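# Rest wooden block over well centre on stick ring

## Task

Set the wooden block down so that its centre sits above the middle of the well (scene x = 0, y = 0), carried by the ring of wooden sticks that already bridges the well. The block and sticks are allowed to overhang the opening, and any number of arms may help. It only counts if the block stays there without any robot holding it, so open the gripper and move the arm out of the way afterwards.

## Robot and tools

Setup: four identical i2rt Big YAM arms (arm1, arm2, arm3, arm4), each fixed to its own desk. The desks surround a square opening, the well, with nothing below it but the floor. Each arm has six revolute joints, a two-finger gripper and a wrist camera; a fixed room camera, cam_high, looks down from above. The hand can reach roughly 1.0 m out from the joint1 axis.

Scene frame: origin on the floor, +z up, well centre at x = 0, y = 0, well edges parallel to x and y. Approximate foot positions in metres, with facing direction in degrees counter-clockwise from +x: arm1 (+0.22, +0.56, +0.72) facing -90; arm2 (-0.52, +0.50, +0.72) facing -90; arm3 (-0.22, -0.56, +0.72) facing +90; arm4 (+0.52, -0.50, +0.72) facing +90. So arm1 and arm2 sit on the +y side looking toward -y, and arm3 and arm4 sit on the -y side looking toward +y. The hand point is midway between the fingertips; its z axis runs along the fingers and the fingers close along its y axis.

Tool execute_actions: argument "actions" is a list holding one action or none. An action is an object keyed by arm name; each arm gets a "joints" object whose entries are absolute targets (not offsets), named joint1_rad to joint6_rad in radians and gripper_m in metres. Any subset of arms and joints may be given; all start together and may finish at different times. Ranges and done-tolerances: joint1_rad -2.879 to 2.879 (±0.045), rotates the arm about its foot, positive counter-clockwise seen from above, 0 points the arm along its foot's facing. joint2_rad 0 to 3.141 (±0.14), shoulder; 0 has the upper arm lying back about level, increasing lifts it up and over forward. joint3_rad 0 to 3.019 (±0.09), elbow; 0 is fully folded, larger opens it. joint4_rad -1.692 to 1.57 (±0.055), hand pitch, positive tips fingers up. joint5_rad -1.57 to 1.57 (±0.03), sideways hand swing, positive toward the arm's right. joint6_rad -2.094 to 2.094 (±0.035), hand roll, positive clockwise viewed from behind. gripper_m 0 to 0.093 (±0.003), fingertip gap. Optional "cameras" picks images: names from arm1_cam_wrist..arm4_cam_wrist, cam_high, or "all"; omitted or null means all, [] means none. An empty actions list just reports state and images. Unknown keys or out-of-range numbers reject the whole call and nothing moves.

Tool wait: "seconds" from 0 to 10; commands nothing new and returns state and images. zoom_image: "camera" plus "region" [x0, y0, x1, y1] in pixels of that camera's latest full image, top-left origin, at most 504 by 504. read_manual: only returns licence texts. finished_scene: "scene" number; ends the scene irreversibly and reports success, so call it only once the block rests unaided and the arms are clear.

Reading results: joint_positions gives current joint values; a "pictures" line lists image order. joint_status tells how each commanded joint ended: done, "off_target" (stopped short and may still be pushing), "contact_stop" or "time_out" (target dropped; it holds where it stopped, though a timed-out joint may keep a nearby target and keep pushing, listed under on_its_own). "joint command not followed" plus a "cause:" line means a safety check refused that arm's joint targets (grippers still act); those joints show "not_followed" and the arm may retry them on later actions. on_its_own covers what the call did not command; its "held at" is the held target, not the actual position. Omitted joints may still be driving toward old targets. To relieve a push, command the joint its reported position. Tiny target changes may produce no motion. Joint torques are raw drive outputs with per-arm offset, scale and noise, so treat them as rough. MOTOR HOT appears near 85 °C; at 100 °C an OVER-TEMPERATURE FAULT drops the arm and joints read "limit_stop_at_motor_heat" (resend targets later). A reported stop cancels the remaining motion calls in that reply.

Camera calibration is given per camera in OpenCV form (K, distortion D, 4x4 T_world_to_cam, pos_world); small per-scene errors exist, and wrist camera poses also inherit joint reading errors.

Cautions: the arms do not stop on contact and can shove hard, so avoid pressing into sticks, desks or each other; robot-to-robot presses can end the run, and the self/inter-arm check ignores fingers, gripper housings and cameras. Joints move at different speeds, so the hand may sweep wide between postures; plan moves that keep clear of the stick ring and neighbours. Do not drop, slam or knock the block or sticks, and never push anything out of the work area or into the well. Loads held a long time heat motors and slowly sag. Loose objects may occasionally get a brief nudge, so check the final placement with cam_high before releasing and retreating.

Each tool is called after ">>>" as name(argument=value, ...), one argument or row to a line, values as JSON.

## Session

>>> execute_actions(
  actions=[],
)

Scene clock: 0.00 s.
Joint torques (N m, as the arm reports them, + toward a larger angle): no reading
arm1.joint_positions: joint1_rad=-0.468 joint2_rad=+0.520 joint3_rad=+1.340 joint4_rad=-1.444 joint5_rad=+0.248 joint6_rad=+0.190 gripper_m=+0.095
arm1.joint_status: not commanded
arm1.hand: x=+0.1023 y=+0.4104 z=+1.2559 quat_wxyz=(-0.186, -0.814, -0.348, +0.427) (m; scene frame)
arm2.joint_positions: joint1_rad=-0.127 joint2_rad=+0.615 joint3_rad=+1.340 joint4_rad=-1.479 joint5_rad=+0.147 joint6_rad=-0.507 gripper_m=+0.094
arm2.joint_status: not commanded
arm2.hand: x=-0.5724 y=+0.2842 z=+1.2546 quat_wxyz=(-0.121, -0.534, -0.747, +0.378) (m; scene frame)
arm3.joint_positions: joint1_rad=+0.155 joint2_rad=+0.456 joint3_rad=+1.340 joint4_rad=-1.278 joint5_rad=+0.098 joint6_rad=-0.409 gripper_m=+0.095
arm3.joint_status: not commanded
arm3.hand: x=-0.2209 y=-0.3707 z=+1.2836 quat_wxyz=(-0.466, +0.708, -0.443, -0.292) (m; scene frame)
arm4.joint_positions: joint1_rad=-0.174 joint2_rad=+0.623 joint3_rad=+1.361 joint4_rad=-1.354 joint5_rad=-0.254 joint6_rad=-0.076 gripper_m=+0.095
arm4.joint_status: not commanded
arm4.hand: x=+0.5222 y=-0.2695 z=+1.3148 quat_wxyz=(-0.294, +0.630, -0.614, -0.373) (m; scene frame)
pictures: arm1_cam_wrist, arm2_cam_wrist, arm3_cam_wrist, arm4_cam_wrist, cam_high
camera_calibration (this result's frames):
arm1_cam_wrist: T_world_to_cam=[[-0.72935, 0.684017, -0.0129817, -0.194178], [0.650058, 0.686976, -0.324789, 0.0606175], [-0.213243, -0.245324, -0.945697, 1.43571], [0, 0, 0, 1]] pos_world=[0.125127, 0.443392, 1.37491]
arm2_cam_wrist: T_world_to_cam=[[-0.885759, -0.135934, 0.443793, -1.02567], [-0.189439, 0.978765, -0.0783027, -0.282178], [-0.423725, -0.153429, -0.892702, 1.04215], [0, 0, 0, 1]] pos_world=[-0.520367, 0.296659, 1.36341]
arm3_cam_wrist: T_world_to_cam=[[0.903774, 0.165161, 0.39486, -0.248537], [0.349534, -0.817239, -0.458198, 0.366127], [0.247019, 0.552125, -0.796329, 1.40559], [0, 0, 0, 1]] pos_world=[-0.25056, -0.435799, 1.38521]
arm4_cam_wrist: T_world_to_cam=[[0.99262, 0.0613508, -0.104601, -0.363348], [0.0218244, -0.938875, -0.343565, 0.189571], [-0.119286, 0.338747, -0.933285, 1.50638], [0, 0, 0, 1]] pos_world=[0.536219, -0.310006, 1.43301]
Images, in order (width x height): arm1_cam_wrist 504x504, arm2_cam_wrist 504x504, arm3_cam_wrist 504x504, arm4_cam_wrist 504x504, cam_high 504x504.

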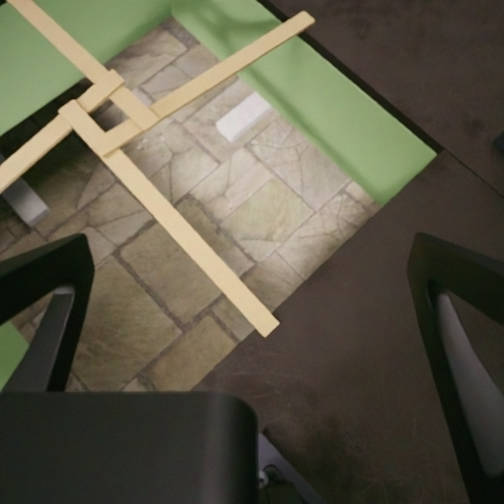

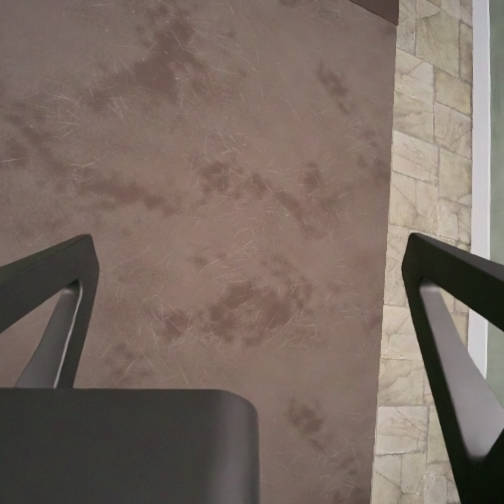

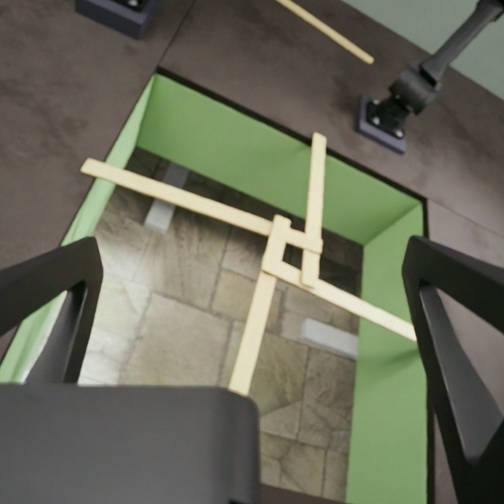

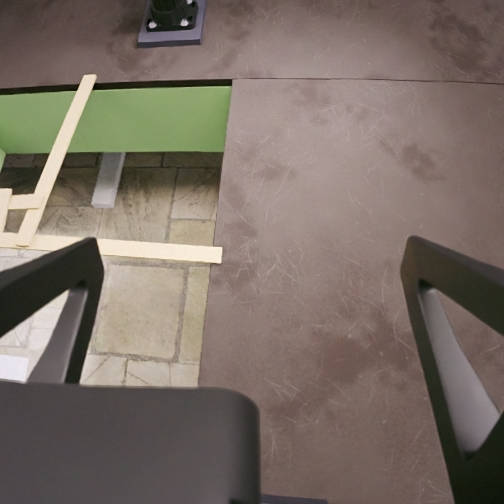

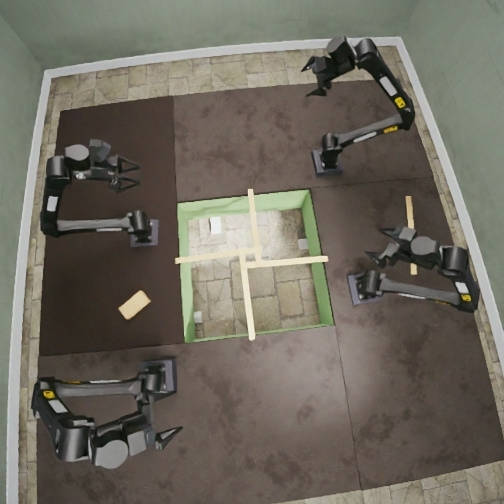

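>>> zoom_image(
  camera="cam_high",
  region=[100,220,290,350],
)

Region (100, 220, 290, 350) of cam_high's 504x504 image, scaled by 2.653, with more detail than that image has; it fills the top 345 rows of this view, and the rest is white.

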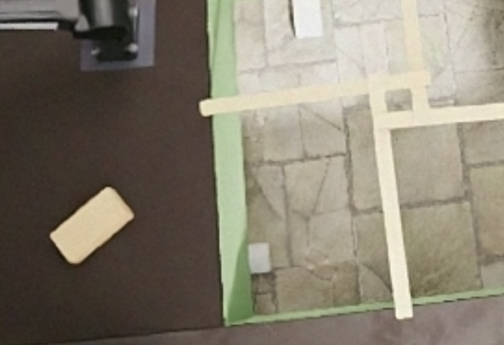

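>>> execute_actions(
  actions=[
    {"arm3":{"joints":{"joint1_rad":-1.69,"joint2_rad":1.49,"joint3_rad":1.05,"joint4_rad":-1.123,"joint5_rad":0,"joint6_rad":0.86,"gripper_m":0.093}}},
  ],
  cameras=["arm3_cam_wrist","cam_high"],
)

Scene clock: 2.63 s.
Joint torques (N m, as the arm reports them, + toward a larger angle): arm1=[-0.29  2.39  9.47  1.65  0.1   0.07] | arm2=[ 1.34  0.87  8.76  1.96  0.09 -0.04] | arm3=[-0.52 -9.93  7.64  0.25  0.04  0.2 ] | arm4=[ 2.1   2.5   9.74  2.16 -0.03  0.03]
arm1.joint_positions: joint1_rad=-0.468 joint2_rad=+0.520 joint3_rad=+1.340 joint4_rad=-1.444 joint5_rad=+0.248 joint6_rad=+0.190 gripper_m=+0.095
arm1.joint_status: not commanded
arm1.hand: x=+0.1023 y=+0.4104 z=+1.2559 quat_wxyz=(-0.186, -0.814, -0.348, +0.427) (m; scene frame)
arm2.joint_positions: joint1_rad=-0.127 joint2_rad=+0.615 joint3_rad=+1.340 joint4_rad=-1.479 joint5_rad=+0.147 joint6_rad=-0.507 gripper_m=+0.094
arm2.joint_status: not commanded
arm2.hand: x=-0.5724 y=+0.2842 z=+1.2546 quat_wxyz=(-0.121, -0.534, -0.747, +0.378) (m; scene frame)
arm3.joint_positions: joint1_rad=-1.690 joint2_rad=+1.482 joint3_rad=+1.063 joint4_rad=-1.126 joint5_rad=+0.000 joint6_rad=+0.848 gripper_m=+0.093
arm3.joint_status: all done
arm3.hand: x=+0.1881 y=-0.6269 z=+0.8413 quat_wxyz=(-0.017, -0.486, -0.874, +0.001) (m; scene frame)
arm4.joint_positions: joint1_rad=-0.174 joint2_rad=+0.623 joint3_rad=+1.361 joint4_rad=-1.354 joint5_rad=-0.254 joint6_rad=-0.076 gripper_m=+0.095
arm4.joint_status: not commanded
arm4.hand: x=+0.5222 y=-0.2695 z=+1.3148 quat_wxyz=(-0.294, +0.630, -0.614, -0.373) (m; scene frame)
pictures: arm3_cam_wrist, cam_high
camera_calibration (this result's frames):
arm3_cam_wrist: T_world_to_cam=[[-0.85485, -0.518786, -0.00963307, -0.15888], [-0.439803, 0.714601, 0.543984, 0.0767806], [-0.275328, 0.469261, -0.83904, 1.17604], [0, 0, 0, 1]] pos_world=[0.221746, -0.689161, 0.943446]
Images, in order (width x height): arm3_cam_wrist 504x504, cam_high 504x504.

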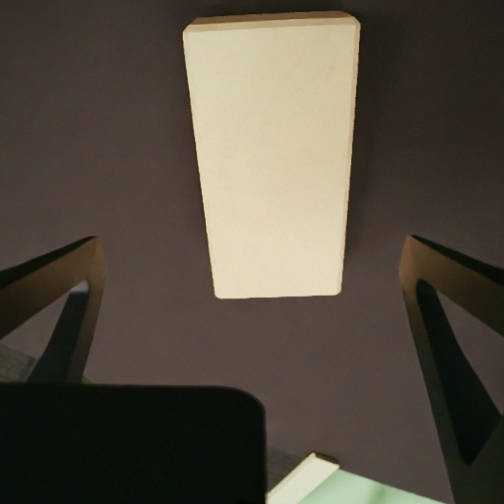

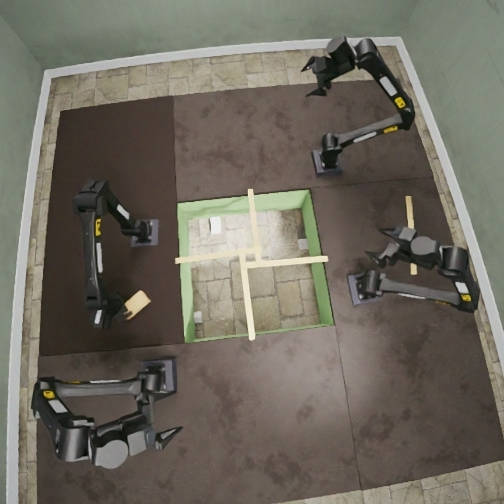

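>>> execute_actions(
  actions=[
    {"arm3":{"joints":{"joint2_rad":1.535,"joint3_rad":0.955,"joint4_rad":-0.995,"joint6_rad":0.79}}},
  ],
  cameras=["arm3_cam_wrist"],
)

Scene clock: 4.00 s.
Joint torques (N m, as the arm reports them, + toward a larger angle): arm1=[-0.06  2.43  9.31  1.59  0.12  0.06] | arm2=[ 1.12  1.1   8.69  2.18  0.1  -0.06] | arm3=[-0.44 -9.36  8.01  0.63  0.08  0.  ] | arm4=[ 1.99  2.58  9.73  2.12 -0.02  0.03]
arm1.joint_positions: joint1_rad=-0.468 joint2_rad=+0.520 joint3_rad=+1.340 joint4_rad=-1.444 joint5_rad=+0.248 joint6_rad=+0.190 gripper_m=+0.095
arm1.joint_status: not commanded
arm1.hand: x=+0.1023 y=+0.4104 z=+1.2559 quat_wxyz=(-0.186, -0.814, -0.348, +0.427) (m; scene frame)
arm2.joint_positions: joint1_rad=-0.127 joint2_rad=+0.615 joint3_rad=+1.340 joint4_rad=-1.479 joint5_rad=+0.147 joint6_rad=-0.507 gripper_m=+0.094
arm2.joint_status: not commanded
arm2.hand: x=-0.5724 y=+0.2842 z=+1.2546 quat_wxyz=(-0.121, -0.534, -0.747, +0.378) (m; scene frame)
arm3.joint_positions: joint1_rad=-1.690 joint2_rad=+1.522 joint3_rad=+0.960 joint4_rad=-1.008 joint5_rad=+0.000 joint6_rad=+0.802 gripper_m=+0.093
arm3.joint_status: all done
arm3.hand: x=+0.1719 y=-0.6249 z=+0.7914 quat_wxyz=(-0.005, -0.465, -0.885, +0.006) (m; scene frame)
arm4.joint_positions: joint1_rad=-0.174 joint2_rad=+0.623 joint3_rad=+1.361 joint4_rad=-1.354 joint5_rad=-0.254 joint6_rad=-0.076 gripper_m=+0.095
arm4.joint_status: not commanded
arm4.hand: x=+0.5222 y=-0.2695 z=+1.3148 quat_wxyz=(-0.294, +0.630, -0.614, -0.373) (m; scene frame)
pictures: arm3_cam_wrist
camera_calibration (this result's frames):
arm3_cam_wrist: T_world_to_cam=[[-0.829984, -0.557701, 0.00981256, -0.216153], [-0.458392, 0.692002, 0.557682, 0.0735535], [-0.31781, 0.458369, -0.829997, 1.12214], [0, 0, 0, 1]] pos_world=[0.210942, -0.685804, 0.892477]
Images, in order (width x height): arm3_cam_wrist 504x504.

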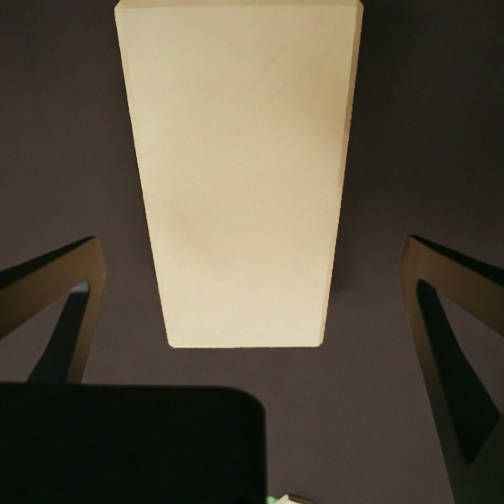

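>>> execute_actions(
  actions=[
    {"arm3":{"joints":{"joint2_rad":1.615,"joint3_rad":0.9,"joint4_rad":-0.863}}},
  ],
  cameras=["arm3_cam_wrist"],
)

Scene clock: 5.07 s.
Joint torques (N m, as the arm reports them, + toward a larger angle): arm1=[-0.28  2.28  9.42  1.62  0.11  0.06] | arm2=[ 1.06  0.78  8.85  2.08  0.13 -0.04] | arm3=[  0.49 -10.18   7.1    0.62   0.07   0.02] | arm4=[ 2.07  2.37  9.71  2.11 -0.01  0.03]
arm1.joint_positions: joint1_rad=-0.468 joint2_rad=+0.520 joint3_rad=+1.340 joint4_rad=-1.444 joint5_rad=+0.248 joint6_rad=+0.190 gripper_m=+0.095
arm1.joint_status: not commanded
arm1.hand: x=+0.1023 y=+0.4104 z=+1.2559 quat_wxyz=(-0.186, -0.814, -0.348, +0.427) (m; scene frame)
arm2.joint_positions: joint1_rad=-0.127 joint2_rad=+0.615 joint3_rad=+1.340 joint4_rad=-1.479 joint5_rad=+0.147 joint6_rad=-0.507 gripper_m=+0.094
arm2.joint_status: not commanded
arm2.hand: x=-0.5724 y=+0.2842 z=+1.2546 quat_wxyz=(-0.121, -0.534, -0.747, +0.378) (m; scene frame)
arm3.joint_positions: joint1_rad=-1.690 joint2_rad=+1.608 joint3_rad=+0.907 joint4_rad=-0.875 joint5_rad=+0.000 joint6_rad=+0.801 gripper_m=+0.093
arm3.joint_status: all done
arm3.hand: x=+0.1717 y=-0.6255 z=+0.7430 quat_wxyz=(-0.002, -0.465, -0.885, +0.007) (m; scene frame)
arm4.joint_positions: joint1_rad=-0.174 joint2_rad=+0.623 joint3_rad=+1.361 joint4_rad=-1.354 joint5_rad=-0.254 joint6_rad=-0.076 gripper_m=+0.095
arm4.joint_status: not commanded
arm4.hand: x=+0.5222 y=-0.2695 z=+1.3148 quat_wxyz=(-0.294, +0.630, -0.614, -0.373) (m; scene frame)
pictures: arm3_cam_wrist
camera_calibration (this result's frames):
arm3_cam_wrist: T_world_to_cam=[[-0.829535, -0.558279, 0.0139751, -0.219714], [-0.455703, 0.69116, 0.560921, 0.0975164], [-0.32281, 0.458935, -0.827751, 1.08178], [0, 0, 0, 1]] pos_world=[0.211386, -0.686527, 0.843815]
Images, in order (width x height): arm3_cam_wrist 504x504.

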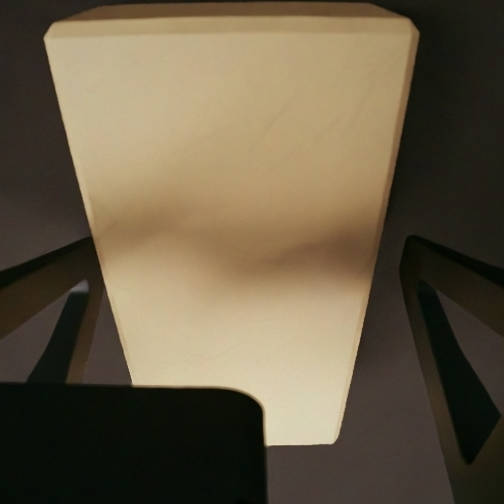

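>>> execute_actions(
  actions=[
    {"arm3":{"joints":{"gripper_m":0.05}}},
  ],
  cameras=[],
)

>>> execute_actions(
  actions=[
    {"arm3":{"joints":{"joint2_rad":1.4,"joint3_rad":1.12,"joint4_rad":-1.28}}},
  ],
  cameras=["arm3_cam_wrist"],
)

>>> execute_actions(
  actions=[
    {"arm3":{"joints":{"joint1_rad":-0.335,"joint2_rad":1.91,"joint3_rad":1.74,"joint4_rad":-1.35,"joint6_rad":-0.385}}},
  ],
  cameras=["arm3_cam_wrist","arm1_cam_wrist"],
)

Scene clock: 6.07 s.
Joint torques (N m, as the arm reports them, + toward a larger angle): arm1=[-0.08  2.2   9.48  1.59  0.13  0.06] | arm2=[ 1.43  0.41  8.79  2.23  0.08 -0.03] | arm3=[  0.24 -10.28   6.93   0.63   0.06   0.  ] | arm4=[ 1.91  2.33  9.71  2.09 -0.02  0.03]
arm1.joint_positions: joint1_rad=-0.468 joint2_rad=+0.520 joint3_rad=+1.340 joint4_rad=-1.444 joint5_rad=+0.248 joint6_rad=+0.190 gripper_m=+0.095
arm1.joint_status: not commanded
arm1.hand: x=+0.1023 y=+0.4104 z=+1.2559 quat_wxyz=(-0.186, -0.814, -0.348, +0.427) (m; scene frame)
arm2.joint_positions: joint1_rad=-0.127 joint2_rad=+0.615 joint3_rad=+1.340 joint4_rad=-1.479 joint5_rad=+0.147 joint6_rad=-0.507 gripper_m=+0.094
arm2.joint_status: not commanded
arm2.hand: x=-0.5724 y=+0.2842 z=+1.2546 quat_wxyz=(-0.121, -0.534, -0.747, +0.378) (m; scene frame)
arm3.joint_positions: joint1_rad=-1.690 joint2_rad=+1.608 joint3_rad=+0.907 joint4_rad=-0.873 joint5_rad=-0.001 joint6_rad=+0.800 gripper_m=+0.069
arm3.joint_status: gripper_m off_target (ended at +0.069, target +0.050)
arm3.hand: x=+0.1722 y=-0.6255 z=+0.7430 quat_wxyz=(-0.003, -0.465, -0.885, +0.006) (m; scene frame)
arm4.joint_positions: joint1_rad=-0.174 joint2_rad=+0.623 joint3_rad=+1.361 joint4_rad=-1.354 joint5_rad=-0.254 joint6_rad=-0.076 gripper_m=+0.095
arm4.joint_status: not commanded
arm4.hand: x=+0.5222 y=-0.2695 z=+1.3148 quat_wxyz=(-0.294, +0.630, -0.614, -0.373) (m; scene frame)
pictures: none
No camera images: the call's "cameras" was empty. Leave "cameras" out to get every camera's image.

Scene clock: 7.23 s.
Joint torques (N m, as the arm reports them, + toward a larger angle): arm1=[0.01 2.2  9.31 1.59 0.12 0.05] | arm2=[ 1.42 -0.03  8.73  2.14  0.07 -0.08] | arm3=[-0.09 -8.25 11.32 -0.23  0.1   0.04] | arm4=[1.92 2.44 9.73 2.1  0.   0.02]
arm1.joint_positions: joint1_rad=-0.468 joint2_rad=+0.520 joint3_rad=+1.340 joint4_rad=-1.444 joint5_rad=+0.248 joint6_rad=+0.190 gripper_m=+0.095
arm1.joint_status: not commanded
arm1.hand: x=+0.1023 y=+0.4104 z=+1.2559 quat_wxyz=(-0.186, -0.814, -0.348, +0.427) (m; scene frame)
arm2.joint_positions: joint1_rad=-0.127 joint2_rad=+0.615 joint3_rad=+1.340 joint4_rad=-1.479 joint5_rad=+0.147 joint6_rad=-0.507 gripper_m=+0.094
arm2.joint_status: not commanded
arm2.hand: x=-0.5724 y=+0.2842 z=+1.2546 quat_wxyz=(-0.121, -0.534, -0.747, +0.378) (m; scene frame)
arm3.joint_positions: joint1_rad=-1.690 joint2_rad=+1.386 joint3_rad=+1.094 joint4_rad=-1.268 joint5_rad=-0.001 joint6_rad=+0.800 gripper_m=+0.069
arm3.joint_status: all done
arm3.hand: x=+0.1645 y=-0.6221 z=+0.8885 quat_wxyz=(-0.010, -0.465, -0.885, +0.004) (m; scene frame)
arm4.joint_positions: joint1_rad=-0.174 joint2_rad=+0.623 joint3_rad=+1.361 joint4_rad=-1.354 joint5_rad=-0.254 joint6_rad=-0.076 gripper_m=+0.095
arm4.joint_status: not commanded
arm4.hand: x=+0.5222 y=-0.2695 z=+1.3148 quat_wxyz=(-0.294, +0.630, -0.614, -0.373) (m; scene frame)
pictures: arm3_cam_wrist
camera_calibration (this result's frames):
arm3_cam_wrist: T_world_to_cam=[[-0.829107, -0.559087, 0.0018416, -0.215602], [-0.465247, 0.691764, 0.552275, 0.0199574], [-0.310044, 0.457038, -0.83366, 1.20024], [0, 0, 0, 1]] pos_world=[0.202656, -0.682904, 0.98997]
Images, in order (width x height): arm3_cam_wrist 504x504.

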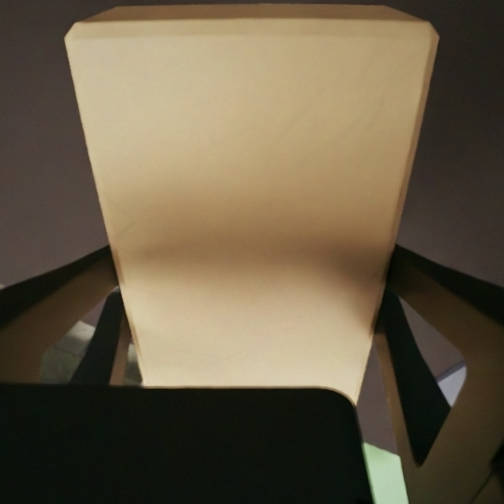

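Scene clock: 9.20 s.
Joint torques (N m, as the arm reports them, + toward a larger angle): arm1=[-0.02  2.17  9.37  1.55  0.11  0.04] | arm2=[ 1.41  0.61  8.95  2.13  0.08 -0.08] | arm3=[ -1.78 -18.58  13.33  -0.27   0.03  -0.04] | arm4=[ 1.86  2.38  9.73  2.07 -0.01  0.02]
arm1.joint_positions: joint1_rad=-0.468 joint2_rad=+0.520 joint3_rad=+1.340 joint4_rad=-1.444 joint5_rad=+0.248 joint6_rad=+0.190 gripper_m=+0.095
arm1.joint_status: not commanded
arm1.hand: x=+0.1023 y=+0.4104 z=+1.2559 quat_wxyz=(-0.186, -0.814, -0.348, +0.427) (m; scene frame)
arm2.joint_positions: joint1_rad=-0.127 joint2_rad=+0.615 joint3_rad=+1.340 joint4_rad=-1.479 joint5_rad=+0.147 joint6_rad=-0.507 gripper_m=+0.094
arm2.joint_status: not commanded
arm2.hand: x=-0.5724 y=+0.2842 z=+1.2546 quat_wxyz=(-0.121, -0.534, -0.747, +0.378) (m; scene frame)
arm3.joint_positions: joint1_rad=-0.325 joint2_rad=+1.926 joint3_rad=+1.691 joint4_rad=-1.341 joint5_rad=-0.003 joint6_rad=-0.373 gripper_m=+0.069
arm3.joint_status: all done
arm3.hand: x=-0.0038 y=-0.0111 z=+0.8461 quat_wxyz=(+0.007, +0.707, -0.707, +0.006) (m; scene frame)
arm4.joint_positions: joint1_rad=-0.174 joint2_rad=+0.623 joint3_rad=+1.361 joint4_rad=-1.354 joint5_rad=-0.254 joint6_rad=-0.076 gripper_m=+0.095
arm4.joint_status: not commanded
arm4.hand: x=+0.5222 y=-0.2695 z=+1.3148 quat_wxyz=(-0.294, +0.630, -0.614, -0.373) (m; scene frame)
pictures: arm1_cam_wrist, arm3_cam_wrist
camera_calibration (this result's frames):
arm1_cam_wrist: T_world_to_cam=[[-0.72935, 0.684017, -0.0129817, -0.194178], [0.650058, 0.686976, -0.324789, 0.0606175], [-0.213243, -0.245324, -0.945697, 1.43571], [0, 0, 0, 1]] pos_world=[0.125127, 0.443392, 1.37491]
arm3_cam_wrist: T_world_to_cam=[[0.999945, -0.00995593, 0.00327008, -0.00167124], [-0.00998742, -0.810953, 0.585027, -0.500292], [-0.00317261, -0.585027, -0.811008, 0.803948], [0, 0, 0, 1]] pos_world=[-0.000774862, 0.0646018, 0.944697]
Images, in order (width x height): arm1_cam_wrist 504x504, arm3_cam_wrist 504x504.

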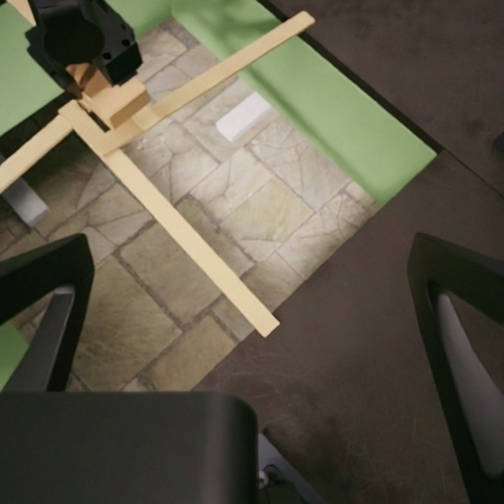

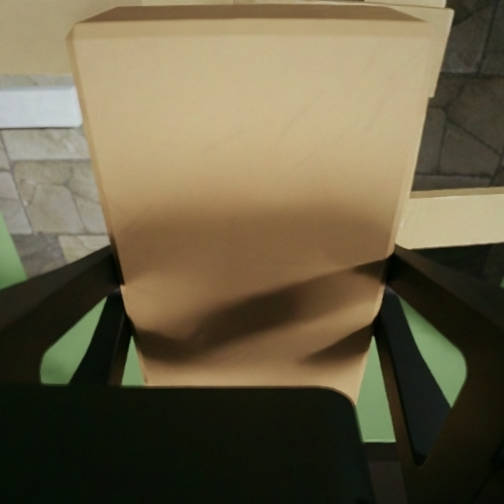

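>>> execute_actions(
  actions=[
    {"arm3":{"joints":{"joint1_rad":-0.345,"joint2_rad":1.995,"joint4_rad":-1.26}}},
  ],
  cameras=["arm3_cam_wrist","arm1_cam_wrist"],
)

Scene clock: 10.20 s.
Joint torques (N m, as the arm reports them, + toward a larger angle): arm1=[-0.06  2.34  9.4   1.54  0.12  0.05] | arm2=[ 1.62 -0.13  8.74  2.13  0.09 -0.03] | arm3=[ -0.95 -17.89  13.23   0.7    0.03  -0.01] | arm4=[ 1.82  2.41  9.75  2.07 -0.01  0.02]
arm1.joint_positions: joint1_rad=-0.468 joint2_rad=+0.520 joint3_rad=+1.340 joint4_rad=-1.444 joint5_rad=+0.248 joint6_rad=+0.190 gripper_m=+0.095
arm1.joint_status: not commanded
arm1.hand: x=+0.1023 y=+0.4104 z=+1.2559 quat_wxyz=(-0.186, -0.814, -0.348, +0.427) (m; scene frame)
arm2.joint_positions: joint1_rad=-0.127 joint2_rad=+0.615 joint3_rad=+1.340 joint4_rad=-1.479 joint5_rad=+0.147 joint6_rad=-0.507 gripper_m=+0.094
arm2.joint_status: not commanded
arm2.hand: x=-0.5724 y=+0.2842 z=+1.2546 quat_wxyz=(-0.121, -0.534, -0.747, +0.378) (m; scene frame)
arm3.joint_positions: joint1_rad=-0.335 joint2_rad=+1.986 joint3_rad=+1.691 joint4_rad=-1.271 joint5_rad=-0.003 joint6_rad=-0.374 gripper_m=+0.069
arm3.joint_status: all done
arm3.hand: x=+0.0075 y=+0.0010 z=+0.8116 quat_wxyz=(+0.003, +0.704, -0.710, +0.004) (m; scene frame)
arm4.joint_positions: joint1_rad=-0.174 joint2_rad=+0.623 joint3_rad=+1.361 joint4_rad=-1.354 joint5_rad=-0.254 joint6_rad=-0.076 gripper_m=+0.095
arm4.joint_status: not commanded
arm4.hand: x=+0.5222 y=-0.2695 z=+1.3148 quat_wxyz=(-0.294, +0.630, -0.614, -0.373) (m; scene frame)
pictures: arm1_cam_wrist, arm3_cam_wrist
camera_calibration (this result's frames):
arm1_cam_wrist: T_world_to_cam=[[-0.72935, 0.684017, -0.0129817, -0.194178], [0.650058, 0.686976, -0.324789, 0.0606175], [-0.213243, -0.245324, -0.945697, 1.43571], [0, 0, 0, 1]] pos_world=[0.125127, 0.443392, 1.37491]
arm3_cam_wrist: T_world_to_cam=[[0.999802, -0.0186947, 0.00678093, -0.0154817], [-0.0191762, -0.815998, 0.577737, -0.464165], [-0.00526742, -0.577753, -0.816195, 0.787288], [0, 0, 0, 1]] pos_world=[0.0107247, 0.0758108, 0.910851]
Images, in order (width x height): arm1_cam_wrist 504x504, arm3_cam_wrist 504x504.

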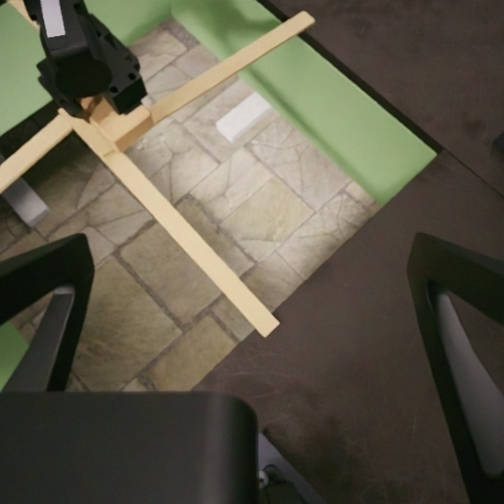

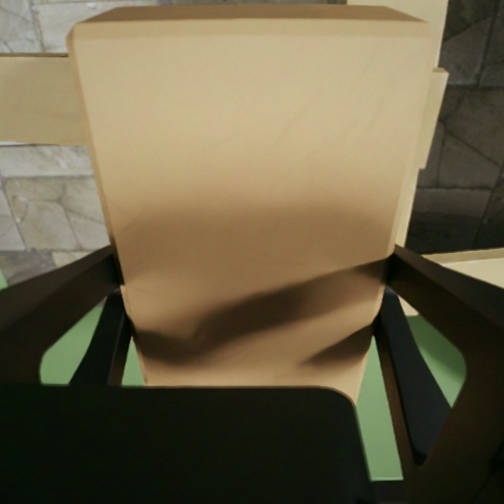

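>>> execute_actions(
  actions=[
    {"arm3":{"joints":{"joint2_rad":2.035,"joint4_rad":-1.235}}},
  ],
  cameras=["arm3_cam_wrist"],
)

Scene clock: 10.87 s.
Joint torques (N m, as the arm reports them, + toward a larger angle): arm1=[0.03 2.21 9.28 1.57 0.13 0.07] | arm2=[ 1.3   0.32  8.83  2.22  0.1  -0.03] | arm3=[ -0.53 -16.59  13.04   0.67   0.06   0.06] | arm4=[ 1.85  2.11  9.71  2.1  -0.01  0.03]
arm1.joint_positions: joint1_rad=-0.468 joint2_rad=+0.520 joint3_rad=+1.340 joint4_rad=-1.444 joint5_rad=+0.248 joint6_rad=+0.190 gripper_m=+0.095
arm1.joint_status: not commanded
arm1.hand: x=+0.1023 y=+0.4104 z=+1.2559 quat_wxyz=(-0.186, -0.814, -0.348, +0.427) (m; scene frame)
arm2.joint_positions: joint1_rad=-0.127 joint2_rad=+0.615 joint3_rad=+1.340 joint4_rad=-1.479 joint5_rad=+0.147 joint6_rad=-0.507 gripper_m=+0.094
arm2.joint_status: not commanded
arm2.hand: x=-0.5724 y=+0.2842 z=+1.2546 quat_wxyz=(-0.121, -0.534, -0.747, +0.378) (m; scene frame)
arm3.joint_positions: joint1_rad=-0.335 joint2_rad=+1.994 joint3_rad=+1.692 joint4_rad=-1.248 joint5_rad=-0.003 joint6_rad=-0.376 gripper_m=+0.069
arm3.joint_status: all done
arm3.hand: x=+0.0096 y=+0.0063 z=+0.8074 quat_wxyz=(-0.005, +0.705, -0.709, +0.001) (m; scene frame)
arm4.joint_positions: joint1_rad=-0.174 joint2_rad=+0.623 joint3_rad=+1.361 joint4_rad=-1.354 joint5_rad=-0.254 joint6_rad=-0.076 gripper_m=+0.095
arm4.joint_status: not commanded
arm4.hand: x=+0.5222 y=-0.2695 z=+1.3148 quat_wxyz=(-0.294, +0.630, -0.614, -0.373) (m; scene frame)
pictures: arm3_cam_wrist
camera_calibration (this result's frames):
arm3_cam_wrist: T_world_to_cam=[[0.999784, -0.0164204, 0.0127538, -0.0223572], [-0.0207542, -0.824938, 0.564842, -0.446895], [0.00124615, -0.564984, -0.825101, 0.793999], [0, 0, 0, 1]] pos_world=[0.0120879, 0.0795689, 0.907839]
Images, in order (width x height): arm3_cam_wrist 504x504.

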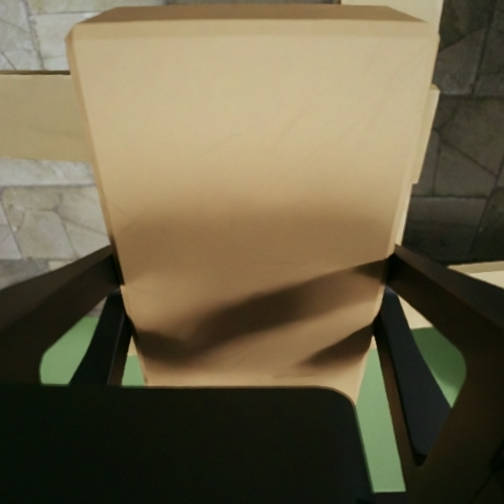

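>>> execute_actions(
  actions=[
    {"arm3":{"joints":{"joint2_rad":2.06}}},
  ],
  cameras=["arm3_cam_wrist"],
)

Scene clock: 11.77 s.
Joint torques (N m, as the arm reports them, + toward a larger angle): arm1=[0.13 2.68 9.37 1.69 0.07 0.04] | arm2=[ 1.76  0.64  8.71  2.13  0.13 -0.02] | arm3=[ -0.51 -14.1   12.76   0.56   0.06   0.05] | arm4=[ 1.96  2.49  9.76  2.08 -0.01  0.02]
arm1.joint_positions: joint1_rad=-0.468 joint2_rad=+0.520 joint3_rad=+1.340 joint4_rad=-1.444 joint5_rad=+0.248 joint6_rad=+0.190 gripper_m=+0.095
arm1.joint_status: not commanded
arm1.hand: x=+0.1023 y=+0.4104 z=+1.2559 quat_wxyz=(-0.186, -0.814, -0.348, +0.427) (m; scene frame)
arm2.joint_positions: joint1_rad=-0.127 joint2_rad=+0.615 joint3_rad=+1.340 joint4_rad=-1.479 joint5_rad=+0.147 joint6_rad=-0.507 gripper_m=+0.094
arm2.joint_status: not commanded
arm2.hand: x=-0.5724 y=+0.2842 z=+1.2546 quat_wxyz=(-0.121, -0.534, -0.747, +0.378) (m; scene frame)
arm3.joint_positions: joint1_rad=-0.335 joint2_rad=+1.998 joint3_rad=+1.695 joint4_rad=-1.248 joint5_rad=-0.003 joint6_rad=-0.377 gripper_m=+0.069
arm3.joint_status: all done
arm3.hand: x=+0.0100 y=+0.0073 z=+0.8062 quat_wxyz=(-0.004, +0.706, -0.709, +0.001) (m; scene frame)
arm4.joint_positions: joint1_rad=-0.174 joint2_rad=+0.623 joint3_rad=+1.361 joint4_rad=-1.354 joint5_rad=-0.254 joint6_rad=-0.076 gripper_m=+0.095
arm4.joint_status: not commanded
arm4.hand: x=+0.5222 y=-0.2695 z=+1.3148 quat_wxyz=(-0.294, +0.630, -0.614, -0.373) (m; scene frame)
pictures: arm3_cam_wrist
camera_calibration (this result's frames):
arm3_cam_wrist: T_world_to_cam=[[0.99981, -0.0152724, 0.0121307, -0.0221677], [-0.0194557, -0.824636, 0.565329, -0.445798], [0.00136951, -0.565457, -0.824777, 0.793297], [0, 0, 0, 1]] pos_world=[0.0124038, 0.0806156, 0.906585]
Images, in order (width x height): arm3_cam_wrist 504x504.

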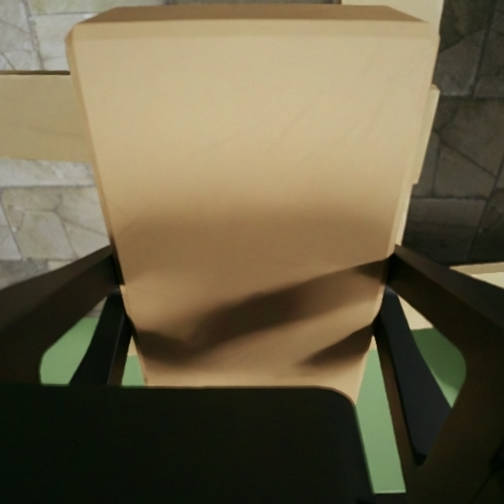

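Contact. Release.

>>> execute_actions(
  actions=[
    {"arm3":{"joints":{"joint2_rad":2.0,"gripper_m":0.085}}},
  ],
  cameras=["arm3_cam_wrist"],
)

>>> execute_actions(
  actions=[
    {"arm3":{"joints":{"joint2_rad":1.1,"joint4_rad":-1.6}}},
  ],
  cameras=["arm3_cam_wrist","arm1_cam_wrist","cam_high"],
)

Scene clock: 12.83 s.
Joint torques (N m, as the arm reports them, + toward a larger angle): arm1=[-0.25  2.39  9.36  1.57  0.12  0.07] | arm2=[ 1.45  0.4   8.86  1.96  0.13 -0.02] | arm3=[ -1.27 -19.12  12.74   0.79   0.04   0.05] | arm4=[ 1.67  2.35  9.76  2.07 -0.01  0.02]
arm1.joint_positions: joint1_rad=-0.468 joint2_rad=+0.520 joint3_rad=+1.340 joint4_rad=-1.444 joint5_rad=+0.248 joint6_rad=+0.190 gripper_m=+0.095
arm1.joint_status: not commanded
arm1.hand: x=+0.1023 y=+0.4104 z=+1.2559 quat_wxyz=(-0.186, -0.814, -0.348, +0.427) (m; scene frame)
arm2.joint_positions: joint1_rad=-0.127 joint2_rad=+0.615 joint3_rad=+1.340 joint4_rad=-1.479 joint5_rad=+0.147 joint6_rad=-0.507 gripper_m=+0.094
arm2.joint_status: not commanded
arm2.hand: x=-0.5724 y=+0.2842 z=+1.2546 quat_wxyz=(-0.121, -0.534, -0.747, +0.378) (m; scene frame)
arm3.joint_positions: joint1_rad=-0.335 joint2_rad=+1.998 joint3_rad=+1.695 joint4_rad=-1.248 joint5_rad=-0.003 joint6_rad=-0.377 gripper_m=+0.085
arm3.joint_status: all done
arm3.hand: x=+0.0100 y=+0.0073 z=+0.8062 quat_wxyz=(-0.004, +0.706, -0.709, +0.001) (m; scene frame)
arm4.joint_positions: joint1_rad=-0.174 joint2_rad=+0.623 joint3_rad=+1.361 joint4_rad=-1.354 joint5_rad=-0.254 joint6_rad=-0.076 gripper_m=+0.095
arm4.joint_status: not commanded
arm4.hand: x=+0.5222 y=-0.2695 z=+1.3148 quat_wxyz=(-0.294, +0.630, -0.614, -0.373) (m; scene frame)
pictures: arm3_cam_wrist
camera_calibration (this result's frames):
arm3_cam_wrist: T_world_to_cam=[[0.999805, -0.0152735, 0.0124869, -0.022516], [-0.0196582, -0.824556, 0.565439, -0.445905], [0.0016599, -0.565574, -0.824696, 0.793217], [0, 0, 0, 1]] pos_world=[0.0124293, 0.0806054, 0.906575]
Images, in order (width x height): arm3_cam_wrist 504x504.

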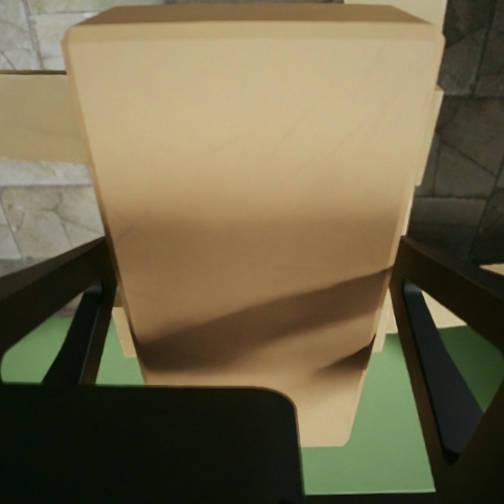

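Scene clock: 14.70 s.
Joint torques (N m, as the arm reports them, + toward a larger angle): arm1=[-0.08  2.32  9.36  1.59  0.12  0.05] | arm2=[ 1.24  0.76  8.97  2.07  0.06 -0.05] | arm3=[-0.15 -4.2   9.42  1.01  0.03  0.02] | arm4=[ 1.93  2.27  9.74  2.14 -0.02  0.04]
arm1.joint_positions: joint1_rad=-0.468 joint2_rad=+0.520 joint3_rad=+1.340 joint4_rad=-1.444 joint5_rad=+0.248 joint6_rad=+0.190 gripper_m=+0.095
arm1.joint_status: not commanded
arm1.hand: x=+0.1023 y=+0.4104 z=+1.2559 quat_wxyz=(-0.186, -0.814, -0.348, +0.427) (m; scene frame)
arm2.joint_positions: joint1_rad=-0.127 joint2_rad=+0.615 joint3_rad=+1.340 joint4_rad=-1.479 joint5_rad=+0.147 joint6_rad=-0.507 gripper_m=+0.094
arm2.joint_status: not commanded
arm2.hand: x=-0.5724 y=+0.2842 z=+1.2546 quat_wxyz=(-0.121, -0.534, -0.747, +0.378) (m; scene frame)
arm3.joint_positions: joint1_rad=-0.335 joint2_rad=+1.100 joint3_rad=+1.735 joint4_rad=-1.590 joint5_rad=-0.002 joint6_rad=-0.377 gripper_m=+0.085
arm3.joint_status: all done
arm3.hand: x=-0.0844 y=-0.2183 z=+1.2467 quat_wxyz=(-0.274, +0.675, -0.676, -0.115) (m; scene frame)
arm4.joint_positions: joint1_rad=-0.174 joint2_rad=+0.623 joint3_rad=+1.361 joint4_rad=-1.354 joint5_rad=-0.254 joint6_rad=-0.076 gripper_m=+0.095
arm4.joint_status: not commanded
arm4.hand: x=+0.5222 y=-0.2695 z=+1.3148 quat_wxyz=(-0.294, +0.630, -0.614, -0.373) (m; scene frame)
pictures: arm1_cam_wrist, arm3_cam_wrist, cam_high
camera_calibration (this result's frames):
arm1_cam_wrist: T_world_to_cam=[[-0.72935, 0.684017, -0.0129817, -0.194178], [0.650058, 0.686976, -0.324789, 0.0606175], [-0.213243, -0.245324, -0.945697, 1.43571], [0, 0, 0, 1]] pos_world=[0.125127, 0.443392, 1.37491]
arm3_cam_wrist: T_world_to_cam=[[0.974222, -0.0745814, 0.212905, -0.202047], [-0.0839544, -0.995844, 0.0353155, -0.264779], [0.209386, -0.0522794, -0.976434, 1.34778], [0, 0, 0, 1]] pos_world=[-0.107597, -0.208286, 1.36838]
Images, in order (width x height): arm1_cam_wrist 504x504, arm3_cam_wrist 504x504, cam_high 504x504.

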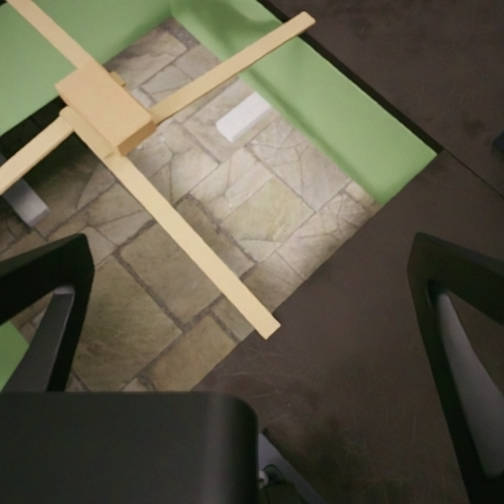

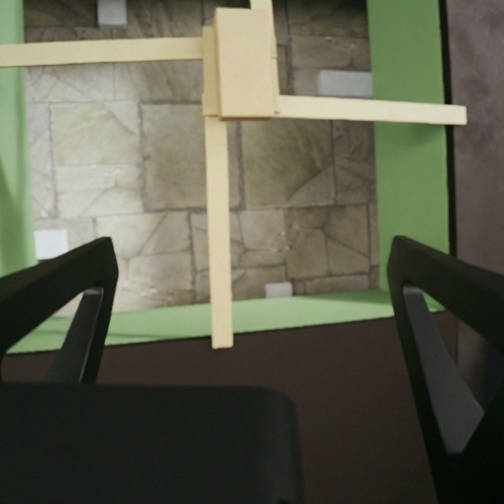

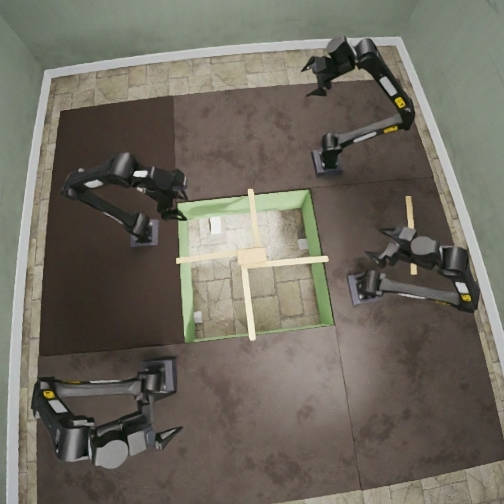

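>>> finished_scene(
  scene=2,
)

The scene is finished: the task was done.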